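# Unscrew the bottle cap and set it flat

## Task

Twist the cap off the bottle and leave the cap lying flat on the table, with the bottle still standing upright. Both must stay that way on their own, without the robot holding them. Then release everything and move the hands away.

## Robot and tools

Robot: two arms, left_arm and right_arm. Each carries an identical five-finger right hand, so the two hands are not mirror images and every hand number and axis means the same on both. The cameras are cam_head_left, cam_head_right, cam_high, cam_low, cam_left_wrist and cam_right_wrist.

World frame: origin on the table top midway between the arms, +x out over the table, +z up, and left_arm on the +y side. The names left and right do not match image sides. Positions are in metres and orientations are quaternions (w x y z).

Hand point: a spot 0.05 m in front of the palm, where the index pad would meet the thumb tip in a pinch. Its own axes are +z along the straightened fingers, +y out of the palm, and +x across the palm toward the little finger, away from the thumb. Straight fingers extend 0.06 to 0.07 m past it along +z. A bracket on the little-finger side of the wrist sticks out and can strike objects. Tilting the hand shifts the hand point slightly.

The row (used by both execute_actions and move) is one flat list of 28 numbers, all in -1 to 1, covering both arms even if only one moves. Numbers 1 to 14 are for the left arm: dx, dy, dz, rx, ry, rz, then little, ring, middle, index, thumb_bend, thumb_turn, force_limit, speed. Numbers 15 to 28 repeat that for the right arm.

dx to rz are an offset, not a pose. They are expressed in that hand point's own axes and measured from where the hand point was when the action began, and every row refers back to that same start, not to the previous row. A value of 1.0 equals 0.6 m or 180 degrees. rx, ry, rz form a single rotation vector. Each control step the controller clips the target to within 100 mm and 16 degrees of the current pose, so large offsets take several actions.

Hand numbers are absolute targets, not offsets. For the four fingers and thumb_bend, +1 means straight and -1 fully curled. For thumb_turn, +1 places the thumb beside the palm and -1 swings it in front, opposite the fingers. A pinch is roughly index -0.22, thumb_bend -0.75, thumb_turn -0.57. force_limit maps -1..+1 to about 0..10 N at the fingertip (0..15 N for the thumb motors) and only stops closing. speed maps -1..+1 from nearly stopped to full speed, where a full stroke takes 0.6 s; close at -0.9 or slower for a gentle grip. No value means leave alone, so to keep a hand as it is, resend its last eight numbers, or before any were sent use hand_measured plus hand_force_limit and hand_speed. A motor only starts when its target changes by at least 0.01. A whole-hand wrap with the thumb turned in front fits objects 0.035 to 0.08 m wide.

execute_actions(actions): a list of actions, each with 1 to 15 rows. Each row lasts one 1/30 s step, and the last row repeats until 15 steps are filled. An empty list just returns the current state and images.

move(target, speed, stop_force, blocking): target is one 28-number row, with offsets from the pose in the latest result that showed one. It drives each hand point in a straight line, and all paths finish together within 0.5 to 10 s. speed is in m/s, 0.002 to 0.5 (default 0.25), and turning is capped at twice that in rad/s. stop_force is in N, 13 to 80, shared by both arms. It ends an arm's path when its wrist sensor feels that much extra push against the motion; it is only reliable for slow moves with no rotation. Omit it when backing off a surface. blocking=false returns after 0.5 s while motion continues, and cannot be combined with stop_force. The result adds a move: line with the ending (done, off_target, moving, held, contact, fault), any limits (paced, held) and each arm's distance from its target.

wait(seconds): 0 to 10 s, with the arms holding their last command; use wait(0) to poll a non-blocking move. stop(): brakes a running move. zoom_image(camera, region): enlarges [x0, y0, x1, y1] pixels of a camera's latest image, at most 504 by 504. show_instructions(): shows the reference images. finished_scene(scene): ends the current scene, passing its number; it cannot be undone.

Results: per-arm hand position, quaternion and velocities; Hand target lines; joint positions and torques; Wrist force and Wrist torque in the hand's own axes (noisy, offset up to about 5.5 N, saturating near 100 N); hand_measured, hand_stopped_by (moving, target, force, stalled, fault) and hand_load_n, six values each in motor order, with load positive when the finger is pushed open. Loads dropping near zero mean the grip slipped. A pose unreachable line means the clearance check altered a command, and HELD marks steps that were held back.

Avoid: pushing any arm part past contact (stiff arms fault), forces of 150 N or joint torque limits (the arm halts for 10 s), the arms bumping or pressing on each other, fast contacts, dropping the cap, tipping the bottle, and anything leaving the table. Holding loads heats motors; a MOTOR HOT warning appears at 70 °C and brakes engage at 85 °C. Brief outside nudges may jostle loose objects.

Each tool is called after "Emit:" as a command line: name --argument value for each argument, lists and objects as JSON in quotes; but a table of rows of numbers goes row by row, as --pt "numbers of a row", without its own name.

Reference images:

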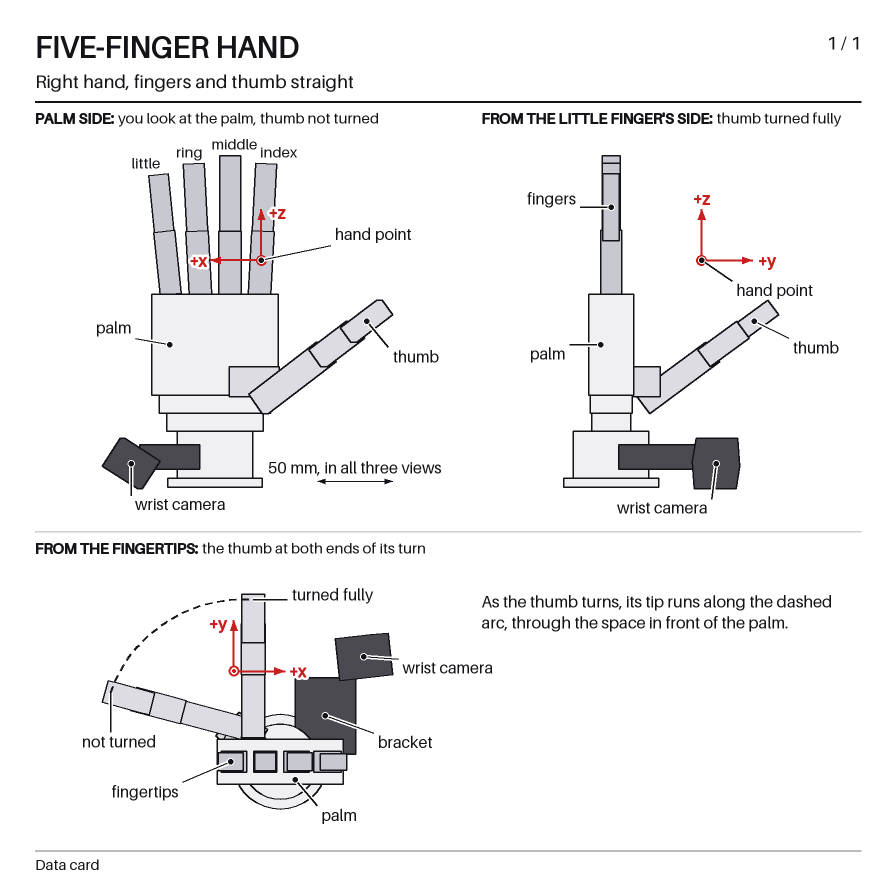

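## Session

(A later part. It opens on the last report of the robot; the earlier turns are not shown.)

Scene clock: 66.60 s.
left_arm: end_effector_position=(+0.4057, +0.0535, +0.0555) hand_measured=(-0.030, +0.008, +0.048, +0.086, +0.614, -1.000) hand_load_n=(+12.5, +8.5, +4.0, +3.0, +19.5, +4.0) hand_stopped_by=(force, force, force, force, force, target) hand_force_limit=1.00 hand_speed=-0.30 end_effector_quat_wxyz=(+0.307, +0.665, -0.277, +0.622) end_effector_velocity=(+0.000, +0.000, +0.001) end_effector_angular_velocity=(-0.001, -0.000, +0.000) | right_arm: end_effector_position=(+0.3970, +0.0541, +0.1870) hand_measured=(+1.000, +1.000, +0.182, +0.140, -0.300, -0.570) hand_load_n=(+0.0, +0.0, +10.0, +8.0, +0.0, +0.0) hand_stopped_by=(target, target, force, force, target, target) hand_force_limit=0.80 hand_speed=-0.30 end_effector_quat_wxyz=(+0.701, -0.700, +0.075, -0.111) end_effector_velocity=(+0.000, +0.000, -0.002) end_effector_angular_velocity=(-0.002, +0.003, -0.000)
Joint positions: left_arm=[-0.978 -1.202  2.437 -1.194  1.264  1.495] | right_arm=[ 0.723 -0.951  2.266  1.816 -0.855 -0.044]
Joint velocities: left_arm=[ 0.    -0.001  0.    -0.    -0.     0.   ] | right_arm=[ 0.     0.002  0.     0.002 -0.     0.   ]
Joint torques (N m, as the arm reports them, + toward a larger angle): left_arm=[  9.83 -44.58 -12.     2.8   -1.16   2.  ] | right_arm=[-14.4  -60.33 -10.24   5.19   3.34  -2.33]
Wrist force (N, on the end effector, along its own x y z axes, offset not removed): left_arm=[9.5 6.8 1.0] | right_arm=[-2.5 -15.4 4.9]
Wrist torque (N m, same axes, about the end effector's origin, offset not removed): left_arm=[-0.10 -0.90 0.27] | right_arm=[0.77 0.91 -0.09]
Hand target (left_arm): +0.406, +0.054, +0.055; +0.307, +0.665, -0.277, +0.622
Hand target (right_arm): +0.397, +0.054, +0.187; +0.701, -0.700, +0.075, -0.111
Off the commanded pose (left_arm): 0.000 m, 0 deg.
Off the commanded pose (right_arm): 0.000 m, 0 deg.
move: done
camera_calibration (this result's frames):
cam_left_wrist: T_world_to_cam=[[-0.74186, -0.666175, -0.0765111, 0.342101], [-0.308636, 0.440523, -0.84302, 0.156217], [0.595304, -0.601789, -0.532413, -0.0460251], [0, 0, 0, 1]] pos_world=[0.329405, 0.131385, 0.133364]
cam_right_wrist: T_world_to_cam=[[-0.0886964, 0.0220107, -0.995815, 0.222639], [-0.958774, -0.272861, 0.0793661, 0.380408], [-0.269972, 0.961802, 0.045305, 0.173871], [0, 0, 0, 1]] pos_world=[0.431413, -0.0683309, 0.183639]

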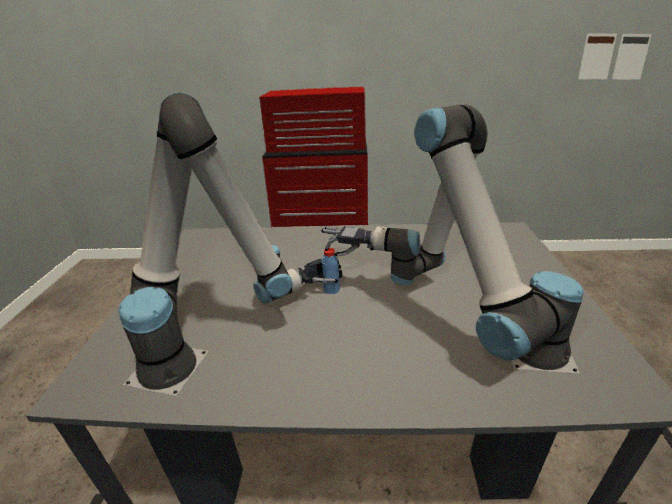

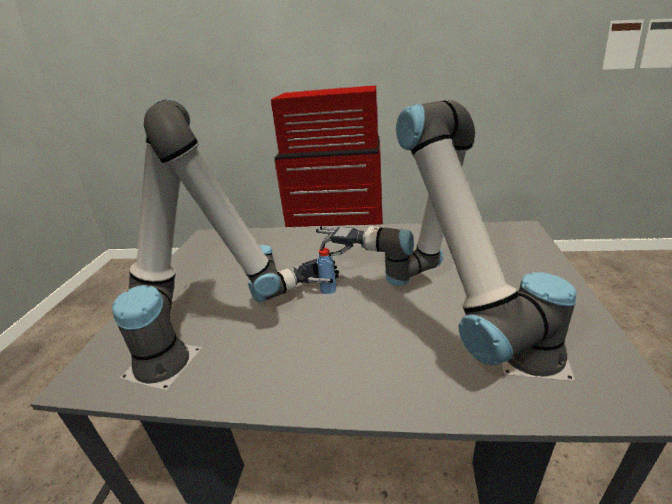

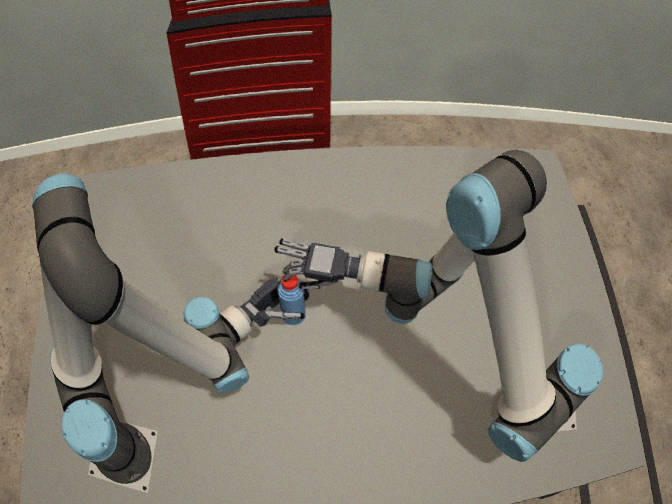

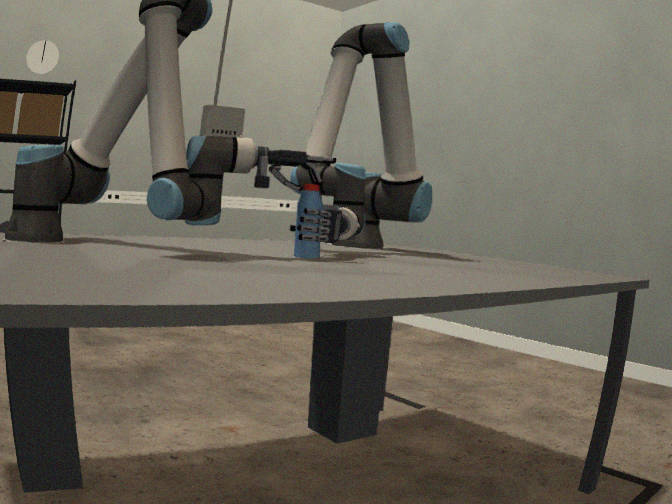

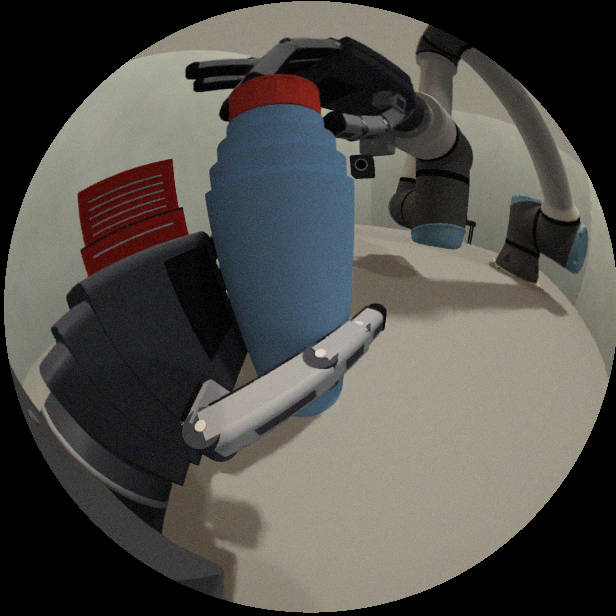

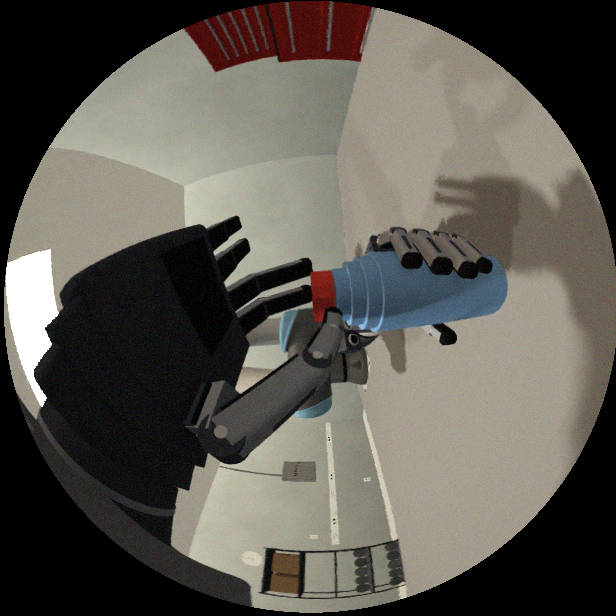

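Emit:
move --target '[0,0,0,0,0,0,-1,-1,-1,-1,-1,-1,1,-0.3, 0,0.01,0.03,-0.2,0,0,1,1,0.7,0.7,-0.3,-0.57,0.8,0.3]' --speed 0.05

Emit:
move --target '[0,0,0,0,0,0,-1,-1,-1,-1,-1,-1,1,-0.3, 0,0,0,0,0,0,1,1,-0.6,-0.6,-0.8,-0.57,0.8,-0.3]'

Scene clock: 73.43 s.
left_arm: end_effector_position=(+0.4058, +0.0535, +0.0555) hand_measured=(-0.030, +0.008, +0.048, +0.086, +0.612, -1.000) hand_load_n=(+1.5, +2.0, +2.5, +4.0, +9.0, -1.0) hand_stopped_by=(force, force, force, force, force, target) hand_force_limit=1.00 hand_speed=-0.30 end_effector_quat_wxyz=(+0.307, +0.665, -0.277, +0.622) end_effector_velocity=(+0.000, -0.000, +0.001) end_effector_angular_velocity=(-0.002, -0.001, +0.000) | right_arm: end_effector_position=(+0.4018, +0.0714, +0.1813) hand_measured=(+1.000, +1.000, +0.700, +0.700, -0.298, -0.570) hand_load_n=(+0.0, +0.0, +0.0, +0.0, +2.5, -1.0) hand_stopped_by=(target, target, target, target, target, target) hand_force_limit=0.80 hand_speed=0.30 end_effector_quat_wxyz=(-0.451, +0.882, -0.105, +0.083) end_effector_velocity=(-0.000, +0.000, +0.000) end_effector_angular_velocity=(-0.015, +0.004, -0.001)
Joint positions: left_arm=[-0.978 -1.202  2.437 -1.194  1.264  1.495] | right_arm=[ 0.848 -1.251  2.209  2.879 -1.127 -0.407]
Joint velocities: left_arm=[ 0.    -0.001 -0.    -0.001  0.     0.   ] | right_arm=[ 0.004 -0.004 -0.005  0.024 -0.009 -0.004]
Joint torques (N m, as the arm reports them, + toward a larger angle): left_arm=[-12.67 -36.48 -10.85  -1.3    2.3    1.11] | right_arm=[ 23.8  -65.16 -44.64  -0.01  -2.17  -4.59]
Wrist force (N, on the end effector, along its own x y z axes, offset not removed): left_arm=[8.2 -3.7 -6.8] | right_arm=[-1.0 -3.8 -5.2]
Wrist torque (N m, same axes, about the end effector's origin, offset not removed): left_arm=[-0.15 0.21 0.02] | right_arm=[-0.75 0.62 -0.07]
Hand target (left_arm): +0.406, +0.053, +0.055; +0.307, +0.665, -0.277, +0.622
Hand target (right_arm): +0.402, +0.071, +0.181; -0.450, +0.883, -0.105, +0.083
Off the commanded pose (left_arm): 0.000 m, 0 deg.
Off the commanded pose (right_arm): 0.000 m, 0 deg.
move: done
camera_calibration (this result's frames):
cam_left_wrist: T_world_to_cam=[[-0.741854, -0.666182, -0.0765148, 0.342107], [-0.308645, 0.440529, -0.843014, 0.156215], [0.595308, -0.601777, -0.532422, -0.0460261], [0, 0, 0, 1]] pos_world=[0.329408, 0.131391, 0.133363]
cam_right_wrist: T_world_to_cam=[[-0.249168, -0.535365, -0.807032, 0.287136], [-0.928428, -0.105066, 0.356347, 0.315749], [-0.275567, 0.838061, -0.470868, 0.263494], [0, 0, 0, 1]] pos_world=[0.437306, -0.0339272, 0.243283]

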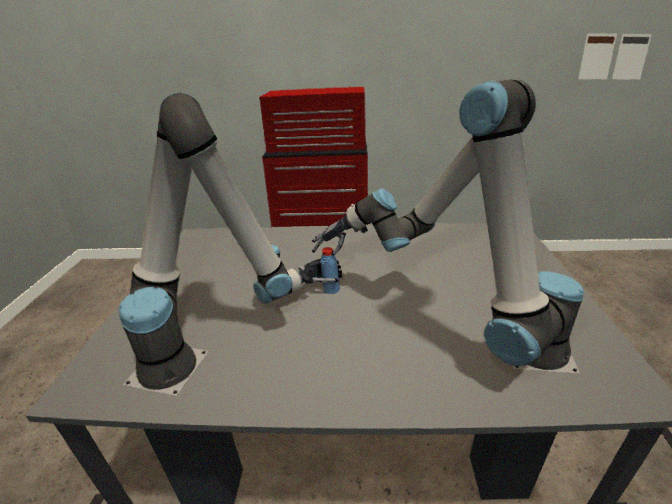

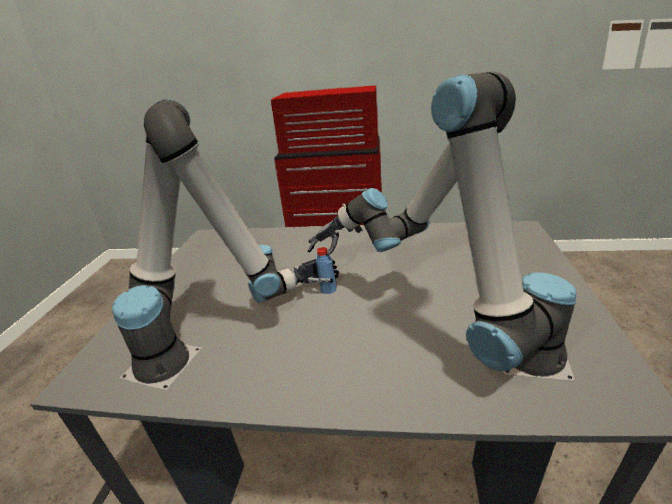

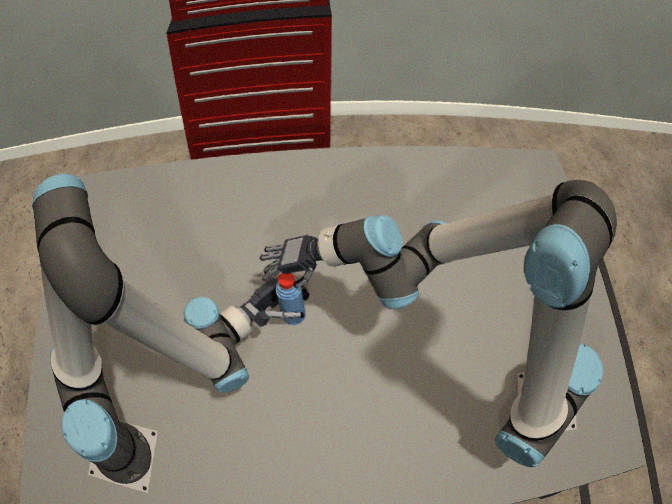

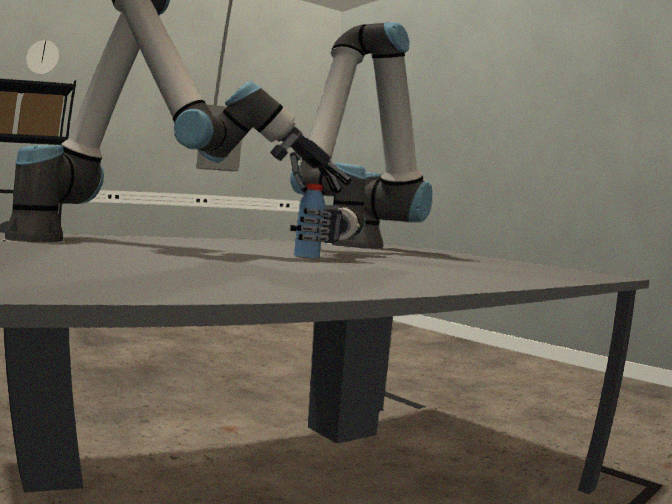

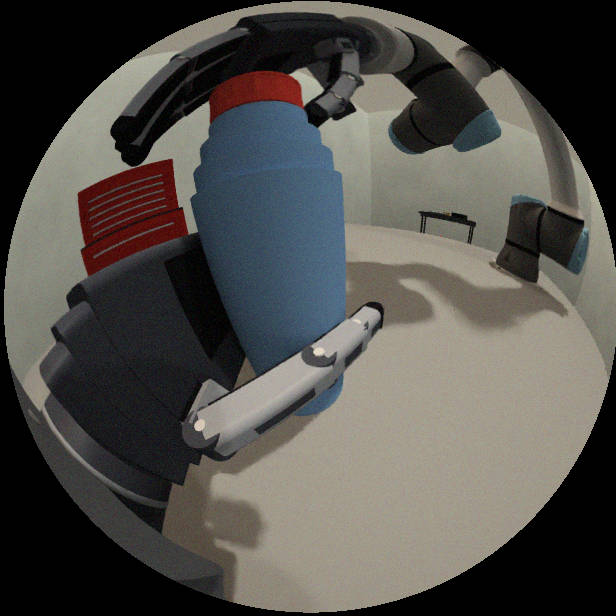

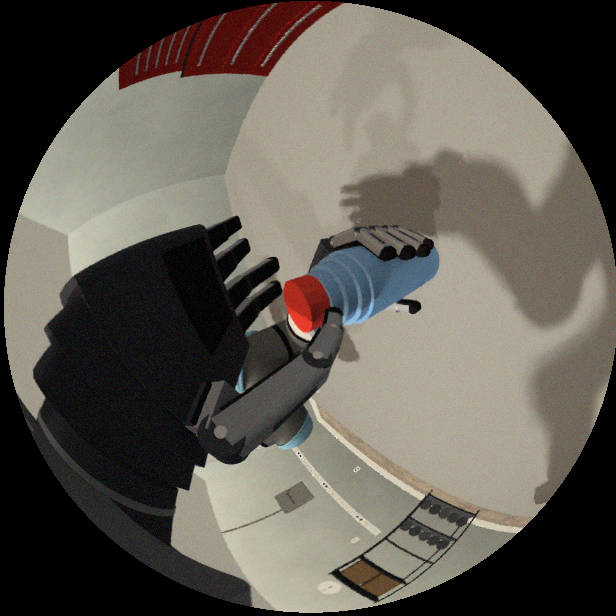

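Scene clock: 74.13 s.
left_arm: end_effector_position=(+0.4057, +0.0535, +0.0555) hand_measured=(-0.030, +0.008, +0.046, +0.086, +0.612, -1.000) hand_load_n=(+1.0, +2.0, +2.0, +3.5, +8.0, -3.5) hand_stopped_by=(force, force, force, force, force, target) hand_force_limit=1.00 hand_speed=-0.30 end_effector_quat_wxyz=(+0.307, +0.665, -0.277, +0.622) end_effector_velocity=(-0.000, -0.000, +0.001) end_effector_angular_velocity=(-0.002, -0.001, -0.000) | right_arm: end_effector_position=(+0.4018, +0.0715, +0.1815) hand_measured=(+1.000, +1.000, +0.230, +0.296, -0.490, -0.570) hand_load_n=(+0.0, +0.0, +11.5, +9.0, +20.0, +0.5) hand_stopped_by=(target, target, force, force, force, target) hand_force_limit=0.80 hand_speed=-0.30 end_effector_quat_wxyz=(-0.451, +0.882, -0.105, +0.083) end_effector_velocity=(-0.000, -0.001, -0.001) end_effector_angular_velocity=(-0.001, +0.002, -0.000)
Joint positions: left_arm=[-0.978 -1.202  2.437 -1.194  1.264  1.495] | right_arm=[ 0.848 -1.251  2.209  2.879 -1.127 -0.407]
Joint velocities: left_arm=[-0.    -0.002  0.    -0.     0.    -0.   ] | right_arm=[-0.     0.001  0.001  0.001  0.     0.   ]
Joint torques (N m, as the arm reports them, + toward a larger angle): left_arm=[ -9.15 -36.7  -11.04  -1.01   2.1    0.98] | right_arm=[-17.9  -36.77 -15.43  -5.06   3.26   3.42]
Wrist force (N, on the end effector, along its own x y z axes, offset not removed): left_arm=[1.1 1.3 0.5] | right_arm=[0.4 -0.1 -0.1]
Wrist torque (N m, same axes, about the end effector's origin, offset not removed): left_arm=[-0.16 -0.07 -0.13] | right_arm=[0.60 -0.16 0.07]
Hand target (left_arm): +0.406, +0.053, +0.055; +0.307, +0.665, -0.277, +0.622
Hand target (right_arm): +0.402, +0.071, +0.181; -0.451, +0.882, -0.105, +0.083
Off the commanded pose (left_arm): 0.000 m, 0 deg.
Off the commanded pose (right_arm): 0.000 m, 0 deg.
move: done
camera_calibration (this result's frames):
cam_left_wrist: T_world_to_cam=[[-0.741882, -0.666151, -0.0765139, 0.342095], [-0.308627, 0.440541, -0.843014, 0.156208], [0.595282, -0.601802, -0.532422, -0.0460122], [0, 0, 0, 1]] pos_world=[0.329394, 0.131381, 0.133363]
cam_right_wrist: T_world_to_cam=[[-0.248937, -0.535252, -0.807178, 0.287223], [-0.928494, -0.105225, 0.356128, 0.315797], [-0.275553, 0.838113, -0.470784, 0.263438], [0, 0, 0, 1]] pos_world=[0.437307, -0.0338241, 0.243398]

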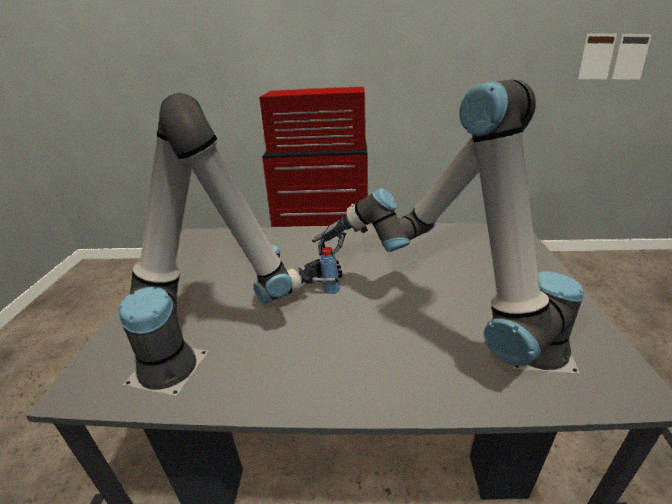

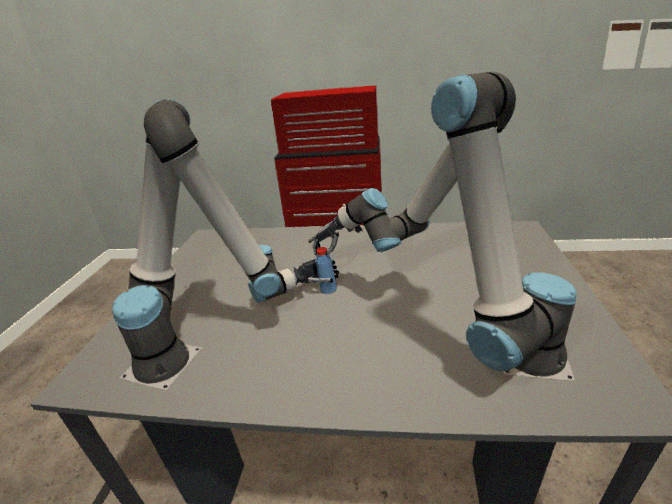

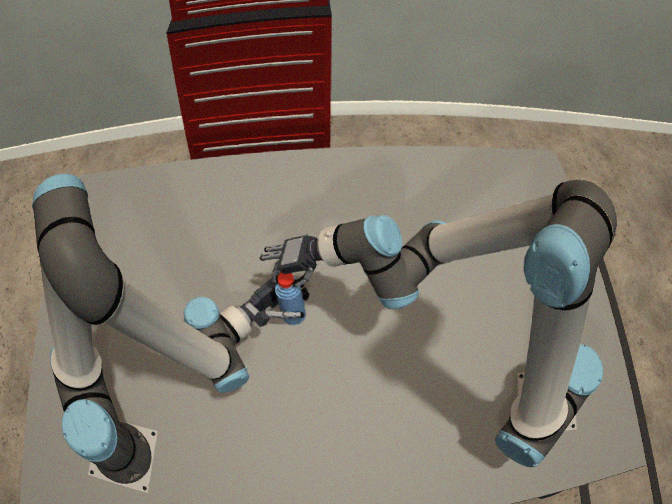

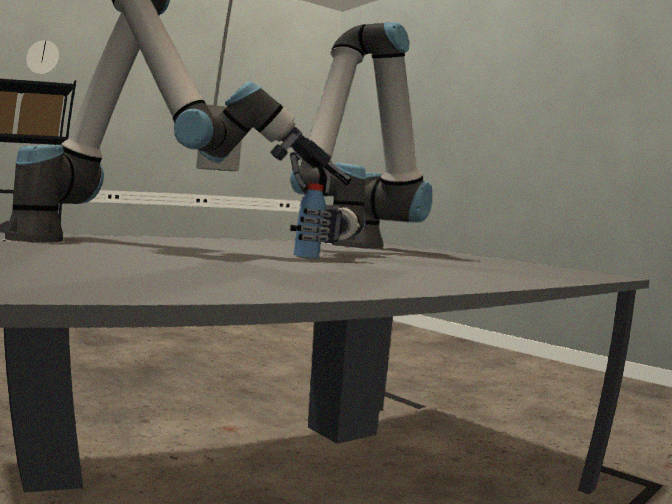

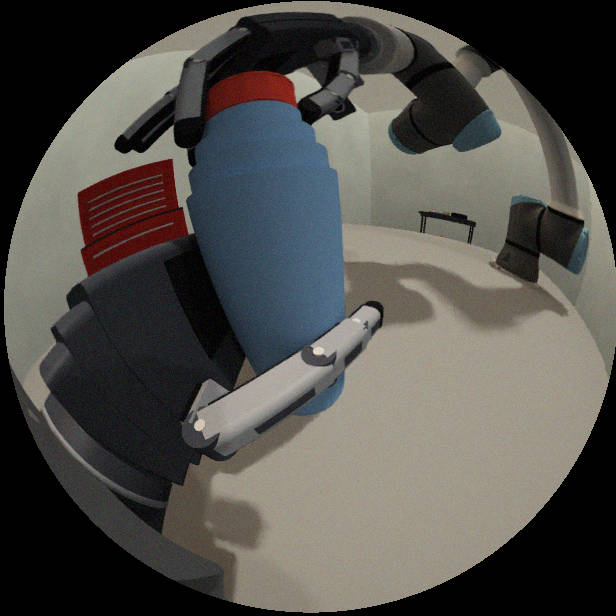

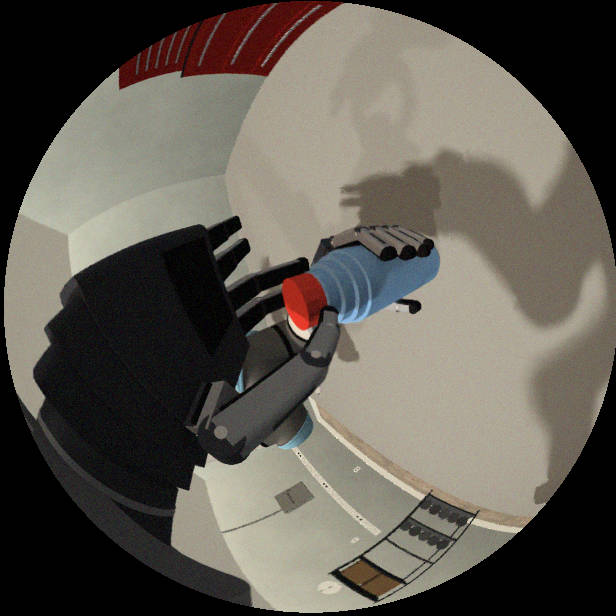

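Emit:
move --target '[0,0,0,0,0,0,-0.95,-0.95,-0.95,-0.95,-0.95,-1,1,-0.3, 0,0.008,-0.011,0,0,0,1,1,-0.6,-0.6,-0.8,-0.57,0.8,-0.3]' --speed 0.03

Emit:
move --target '[0,0,0,0,0,0,-0.95,-0.95,-0.95,-0.95,-0.95,-1,1,-0.3, 0,0,0,0,-0.45,-0.33,1,1,-0.6,-0.6,-0.8,-0.57,0.8,-0.3]' --speed 0.25

Scene clock: 75.13 s.
left_arm: end_effector_position=(+0.4057, +0.0535, +0.0555) hand_measured=(-0.082, -0.044, -0.012, +0.018, +0.614, -1.000) hand_load_n=(+19.0, +13.5, +7.5, +5.0, +24.5, +4.0) hand_stopped_by=(force, force, force, force, force, target) hand_force_limit=1.00 hand_speed=-0.30 end_effector_quat_wxyz=(+0.307, +0.665, -0.277, +0.622) end_effector_velocity=(-0.000, -0.000, -0.001) end_effector_angular_velocity=(+0.002, +0.001, -0.001) | right_arm: end_effector_position=(+0.3998, +0.0640, +0.1814) hand_measured=(+1.000, +1.000, +0.232, +0.298, -0.490, -0.570) hand_load_n=(+0.0, +0.0, +19.0, +22.0, +10.0, +1.0) hand_stopped_by=(target, target, force, force, force, target) hand_force_limit=0.80 hand_speed=-0.30 end_effector_quat_wxyz=(-0.451, +0.882, -0.105, +0.083) end_effector_velocity=(-0.000, -0.002, +0.001) end_effector_angular_velocity=(+0.001, -0.002, +0.000)
Joint positions: left_arm=[-0.978 -1.202  2.437 -1.194  1.264  1.495] | right_arm=[ 0.841 -1.26   2.224  2.876 -1.122 -0.412]
Joint velocities: left_arm=[-0.001  0.002 -0.     0.     0.    -0.   ] | right_arm=[-0.002 -0.004  0.004 -0.002  0.002 -0.002]
Joint torques (N m, as the arm reports them, + toward a larger angle): left_arm=[  4.91 -47.9  -10.49  -1.79  -1.96  -0.35] | right_arm=[-32.04 -55.12   3.37  -0.84  -3.31  -5.31]
Wrist force (N, on the end effector, along its own x y z axes, offset not removed): left_arm=[-12.4 17.1 26.4] | right_arm=[-15.7 -36.4 18.0]
Wrist torque (N m, same axes, about the end effector's origin, offset not removed): left_arm=[-0.30 -3.17 1.52] | right_arm=[0.02 0.04 -0.79]
Hand target (left_arm): +0.406, +0.053, +0.055; +0.307, +0.665, -0.277, +0.622
Hand target (right_arm): +0.400, +0.064, +0.181; -0.451, +0.882, -0.105, +0.083
Off the commanded pose (left_arm): 0.000 m, 0 deg.
Off the commanded pose (right_arm): 0.000 m, 0 deg.
move: done
camera_calibration (this result's frames):
cam_left_wrist: T_world_to_cam=[[-0.741981, -0.666035, -0.0765596, 0.342069], [-0.308559, 0.440643, -0.842986, 0.156149], [0.595193, -0.601856, -0.53246, -0.0459701], [0, 0, 0, 1]] pos_world=[0.329351, 0.131357, 0.133343]
cam_right_wrist: T_world_to_cam=[[-0.248868, -0.535183, -0.807245, 0.282634], [-0.928508, -0.105305, 0.356068, 0.313156], [-0.275568, 0.838147, -0.470714, 0.269177], [0, 0, 0, 1]] pos_world=[0.435283, -0.0413722, 0.243356]

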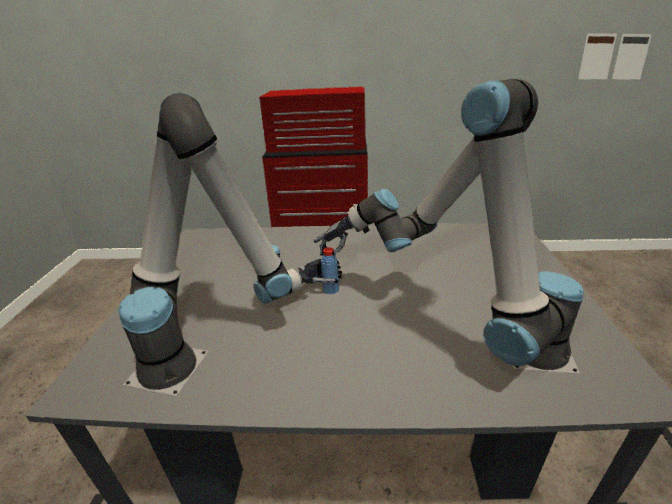

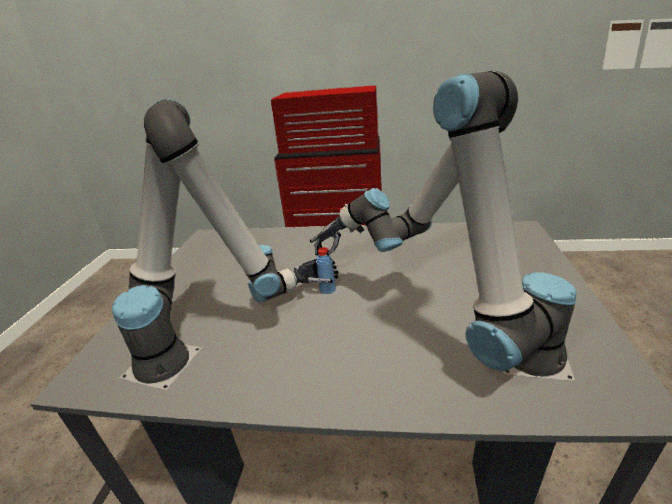

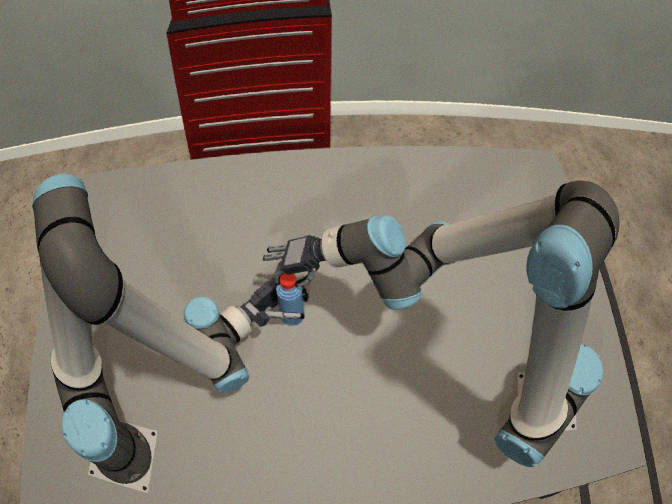

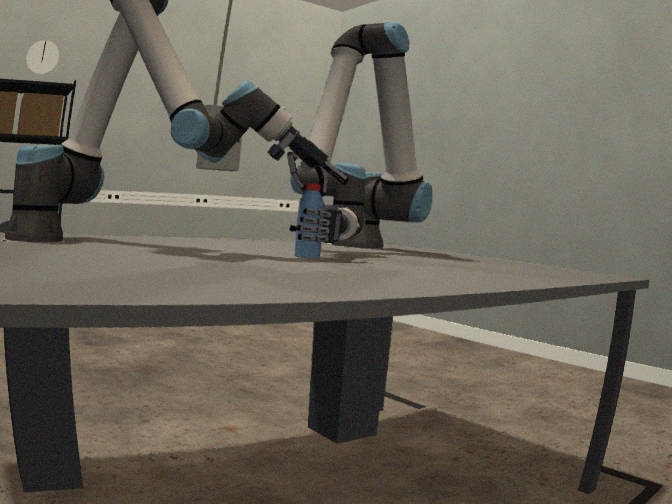

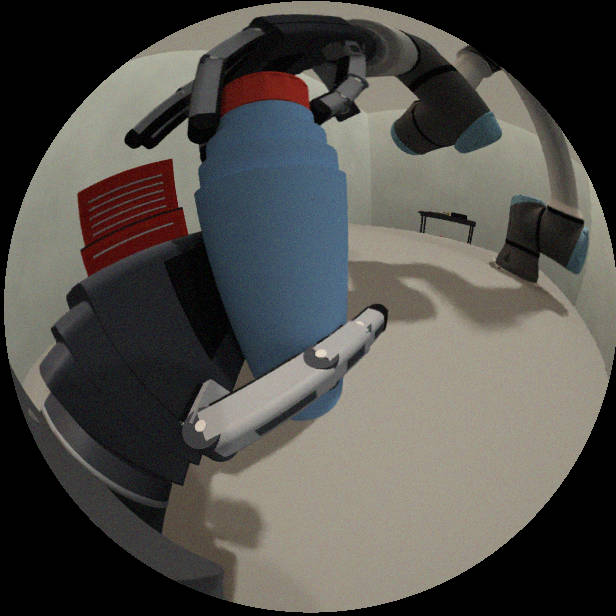

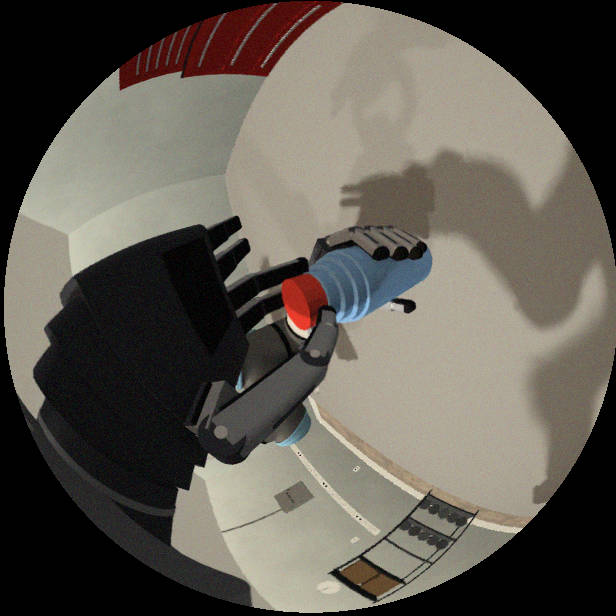

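Scene clock: 79.20 s.
left_arm: end_effector_position=(+0.4057, +0.0534, +0.0555) hand_measured=(-0.082, -0.046, -0.014, +0.020, +0.618, -1.000) hand_load_n=(+0.0, +0.0, +4.0, +12.5, +23.5, +4.5) hand_stopped_by=(force, force, force, force, force, target) hand_force_limit=1.00 hand_speed=-0.30 end_effector_quat_wxyz=(+0.307, +0.665, -0.277, +0.622) end_effector_velocity=(-0.000, +0.001, -0.001) end_effector_angular_velocity=(+0.002, +0.001, +0.001) | right_arm: end_effector_position=(+0.3995, +0.0637, +0.1818) hand_measured=(+1.000, +1.000, +0.240, +0.296, -0.488, -0.570) hand_load_n=(+0.0, +0.0, +0.0, +0.0, +10.0, +10.0) hand_stopped_by=(target, target, force, force, force, target) hand_force_limit=0.80 hand_speed=-0.30 end_effector_quat_wxyz=(-0.316, +0.665, +0.613, -0.288) end_effector_velocity=(-0.001, -0.000, -0.003) end_effector_angular_velocity=(-0.005, +0.006, +0.017)
Joint positions: left_arm=[-0.978 -1.202  2.437 -1.194  1.264  1.495] | right_arm=[ 0.865 -1.114  1.578  4.942 -0.97  -2.551]
Joint velocities: left_arm=[-0.     0.     0.     0.002 -0.001 -0.   ] | right_arm=[ 0.003  0.008 -0.007  0.014 -0.009 -0.014]
Joint torques (N m, as the arm reports them, + toward a larger angle): left_arm=[  7.54 -36.65 -31.16   2.17   0.94  -0.67] | right_arm=[ 31.96 -50.97 -52.38   1.37   1.6   -4.28]
Wrist force (N, on the end effector, along its own x y z axes, offset not removed): left_arm=[19.5 -2.2 -27.1] | right_arm=[-14.1 0.0 -19.1]
Wrist torque (N m, same axes, about the end effector's origin, offset not removed): left_arm=[-0.05 1.00 0.96] | right_arm=[-0.48 0.73 0.13]
Hand target (left_arm): +0.406, +0.053, +0.055; +0.307, +0.665, -0.277, +0.622
Hand target (right_arm): +0.399, +0.064, +0.182; -0.316, +0.664, +0.613, -0.289
Off the commanded pose (left_arm): 0.000 m, 0 deg.
Off the commanded pose (right_arm): 0.001 m, 0 deg.
move: done
camera_calibration (this result's frames):
cam_left_wrist: T_world_to_cam=[[-0.741995, -0.666022, -0.0765382, 0.342065], [-0.308527, 0.440599, -0.84302, 0.156164], [0.595193, -0.601903, -0.532408, -0.0459605], [0, 0, 0, 1]] pos_world=[0.329346, 0.131353, 0.13336]
cam_right_wrist: T_world_to_cam=[[0.621609, -0.191036, -0.759676, -0.0956222], [0.243753, -0.874484, 0.419359, -0.118085], [-0.744437, -0.44585, -0.497022, 0.54335], [0, 0, 0, 1]] pos_world=[0.492713, 0.120722, 0.246935]

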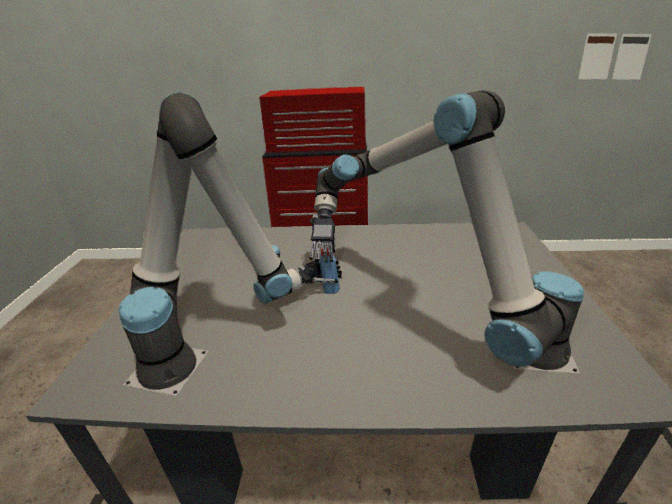

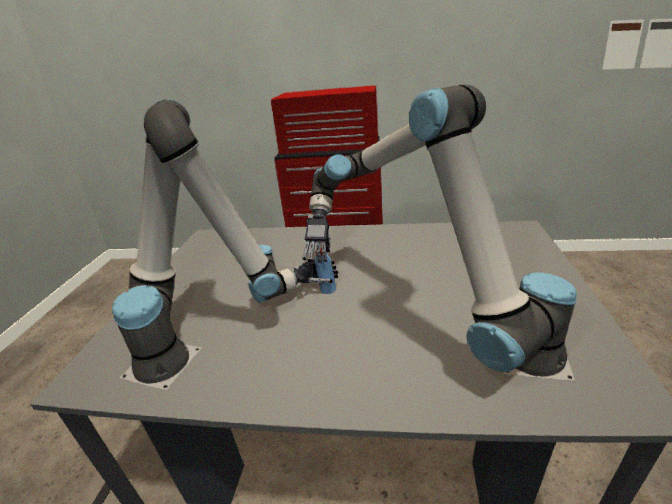

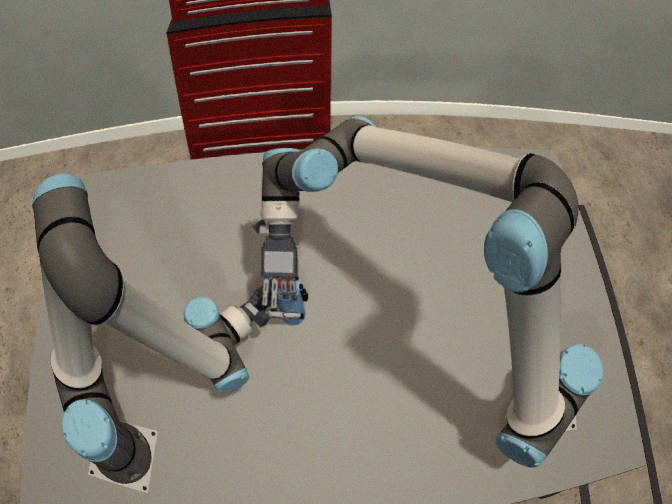

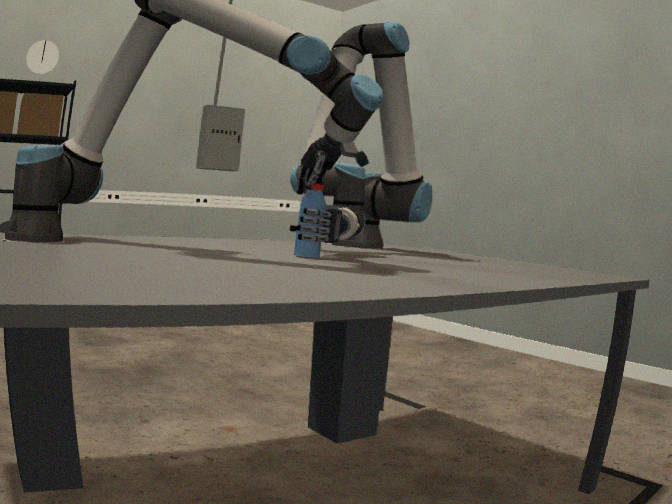

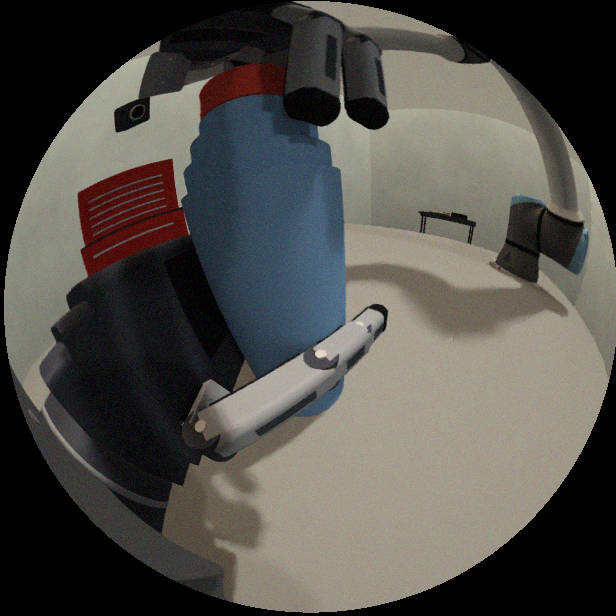

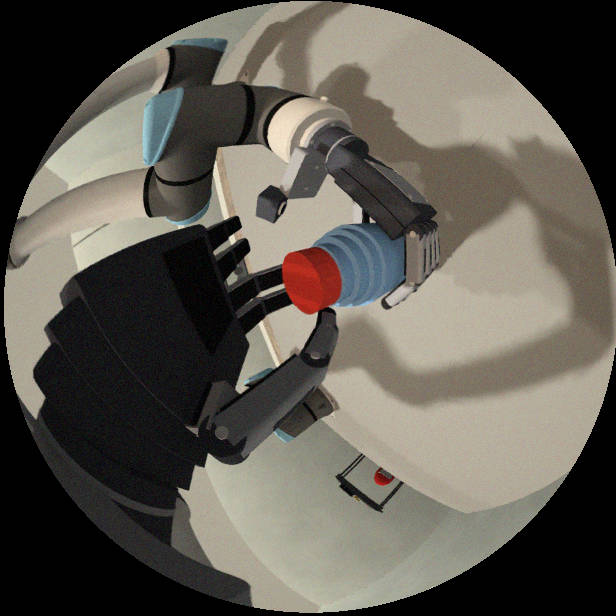

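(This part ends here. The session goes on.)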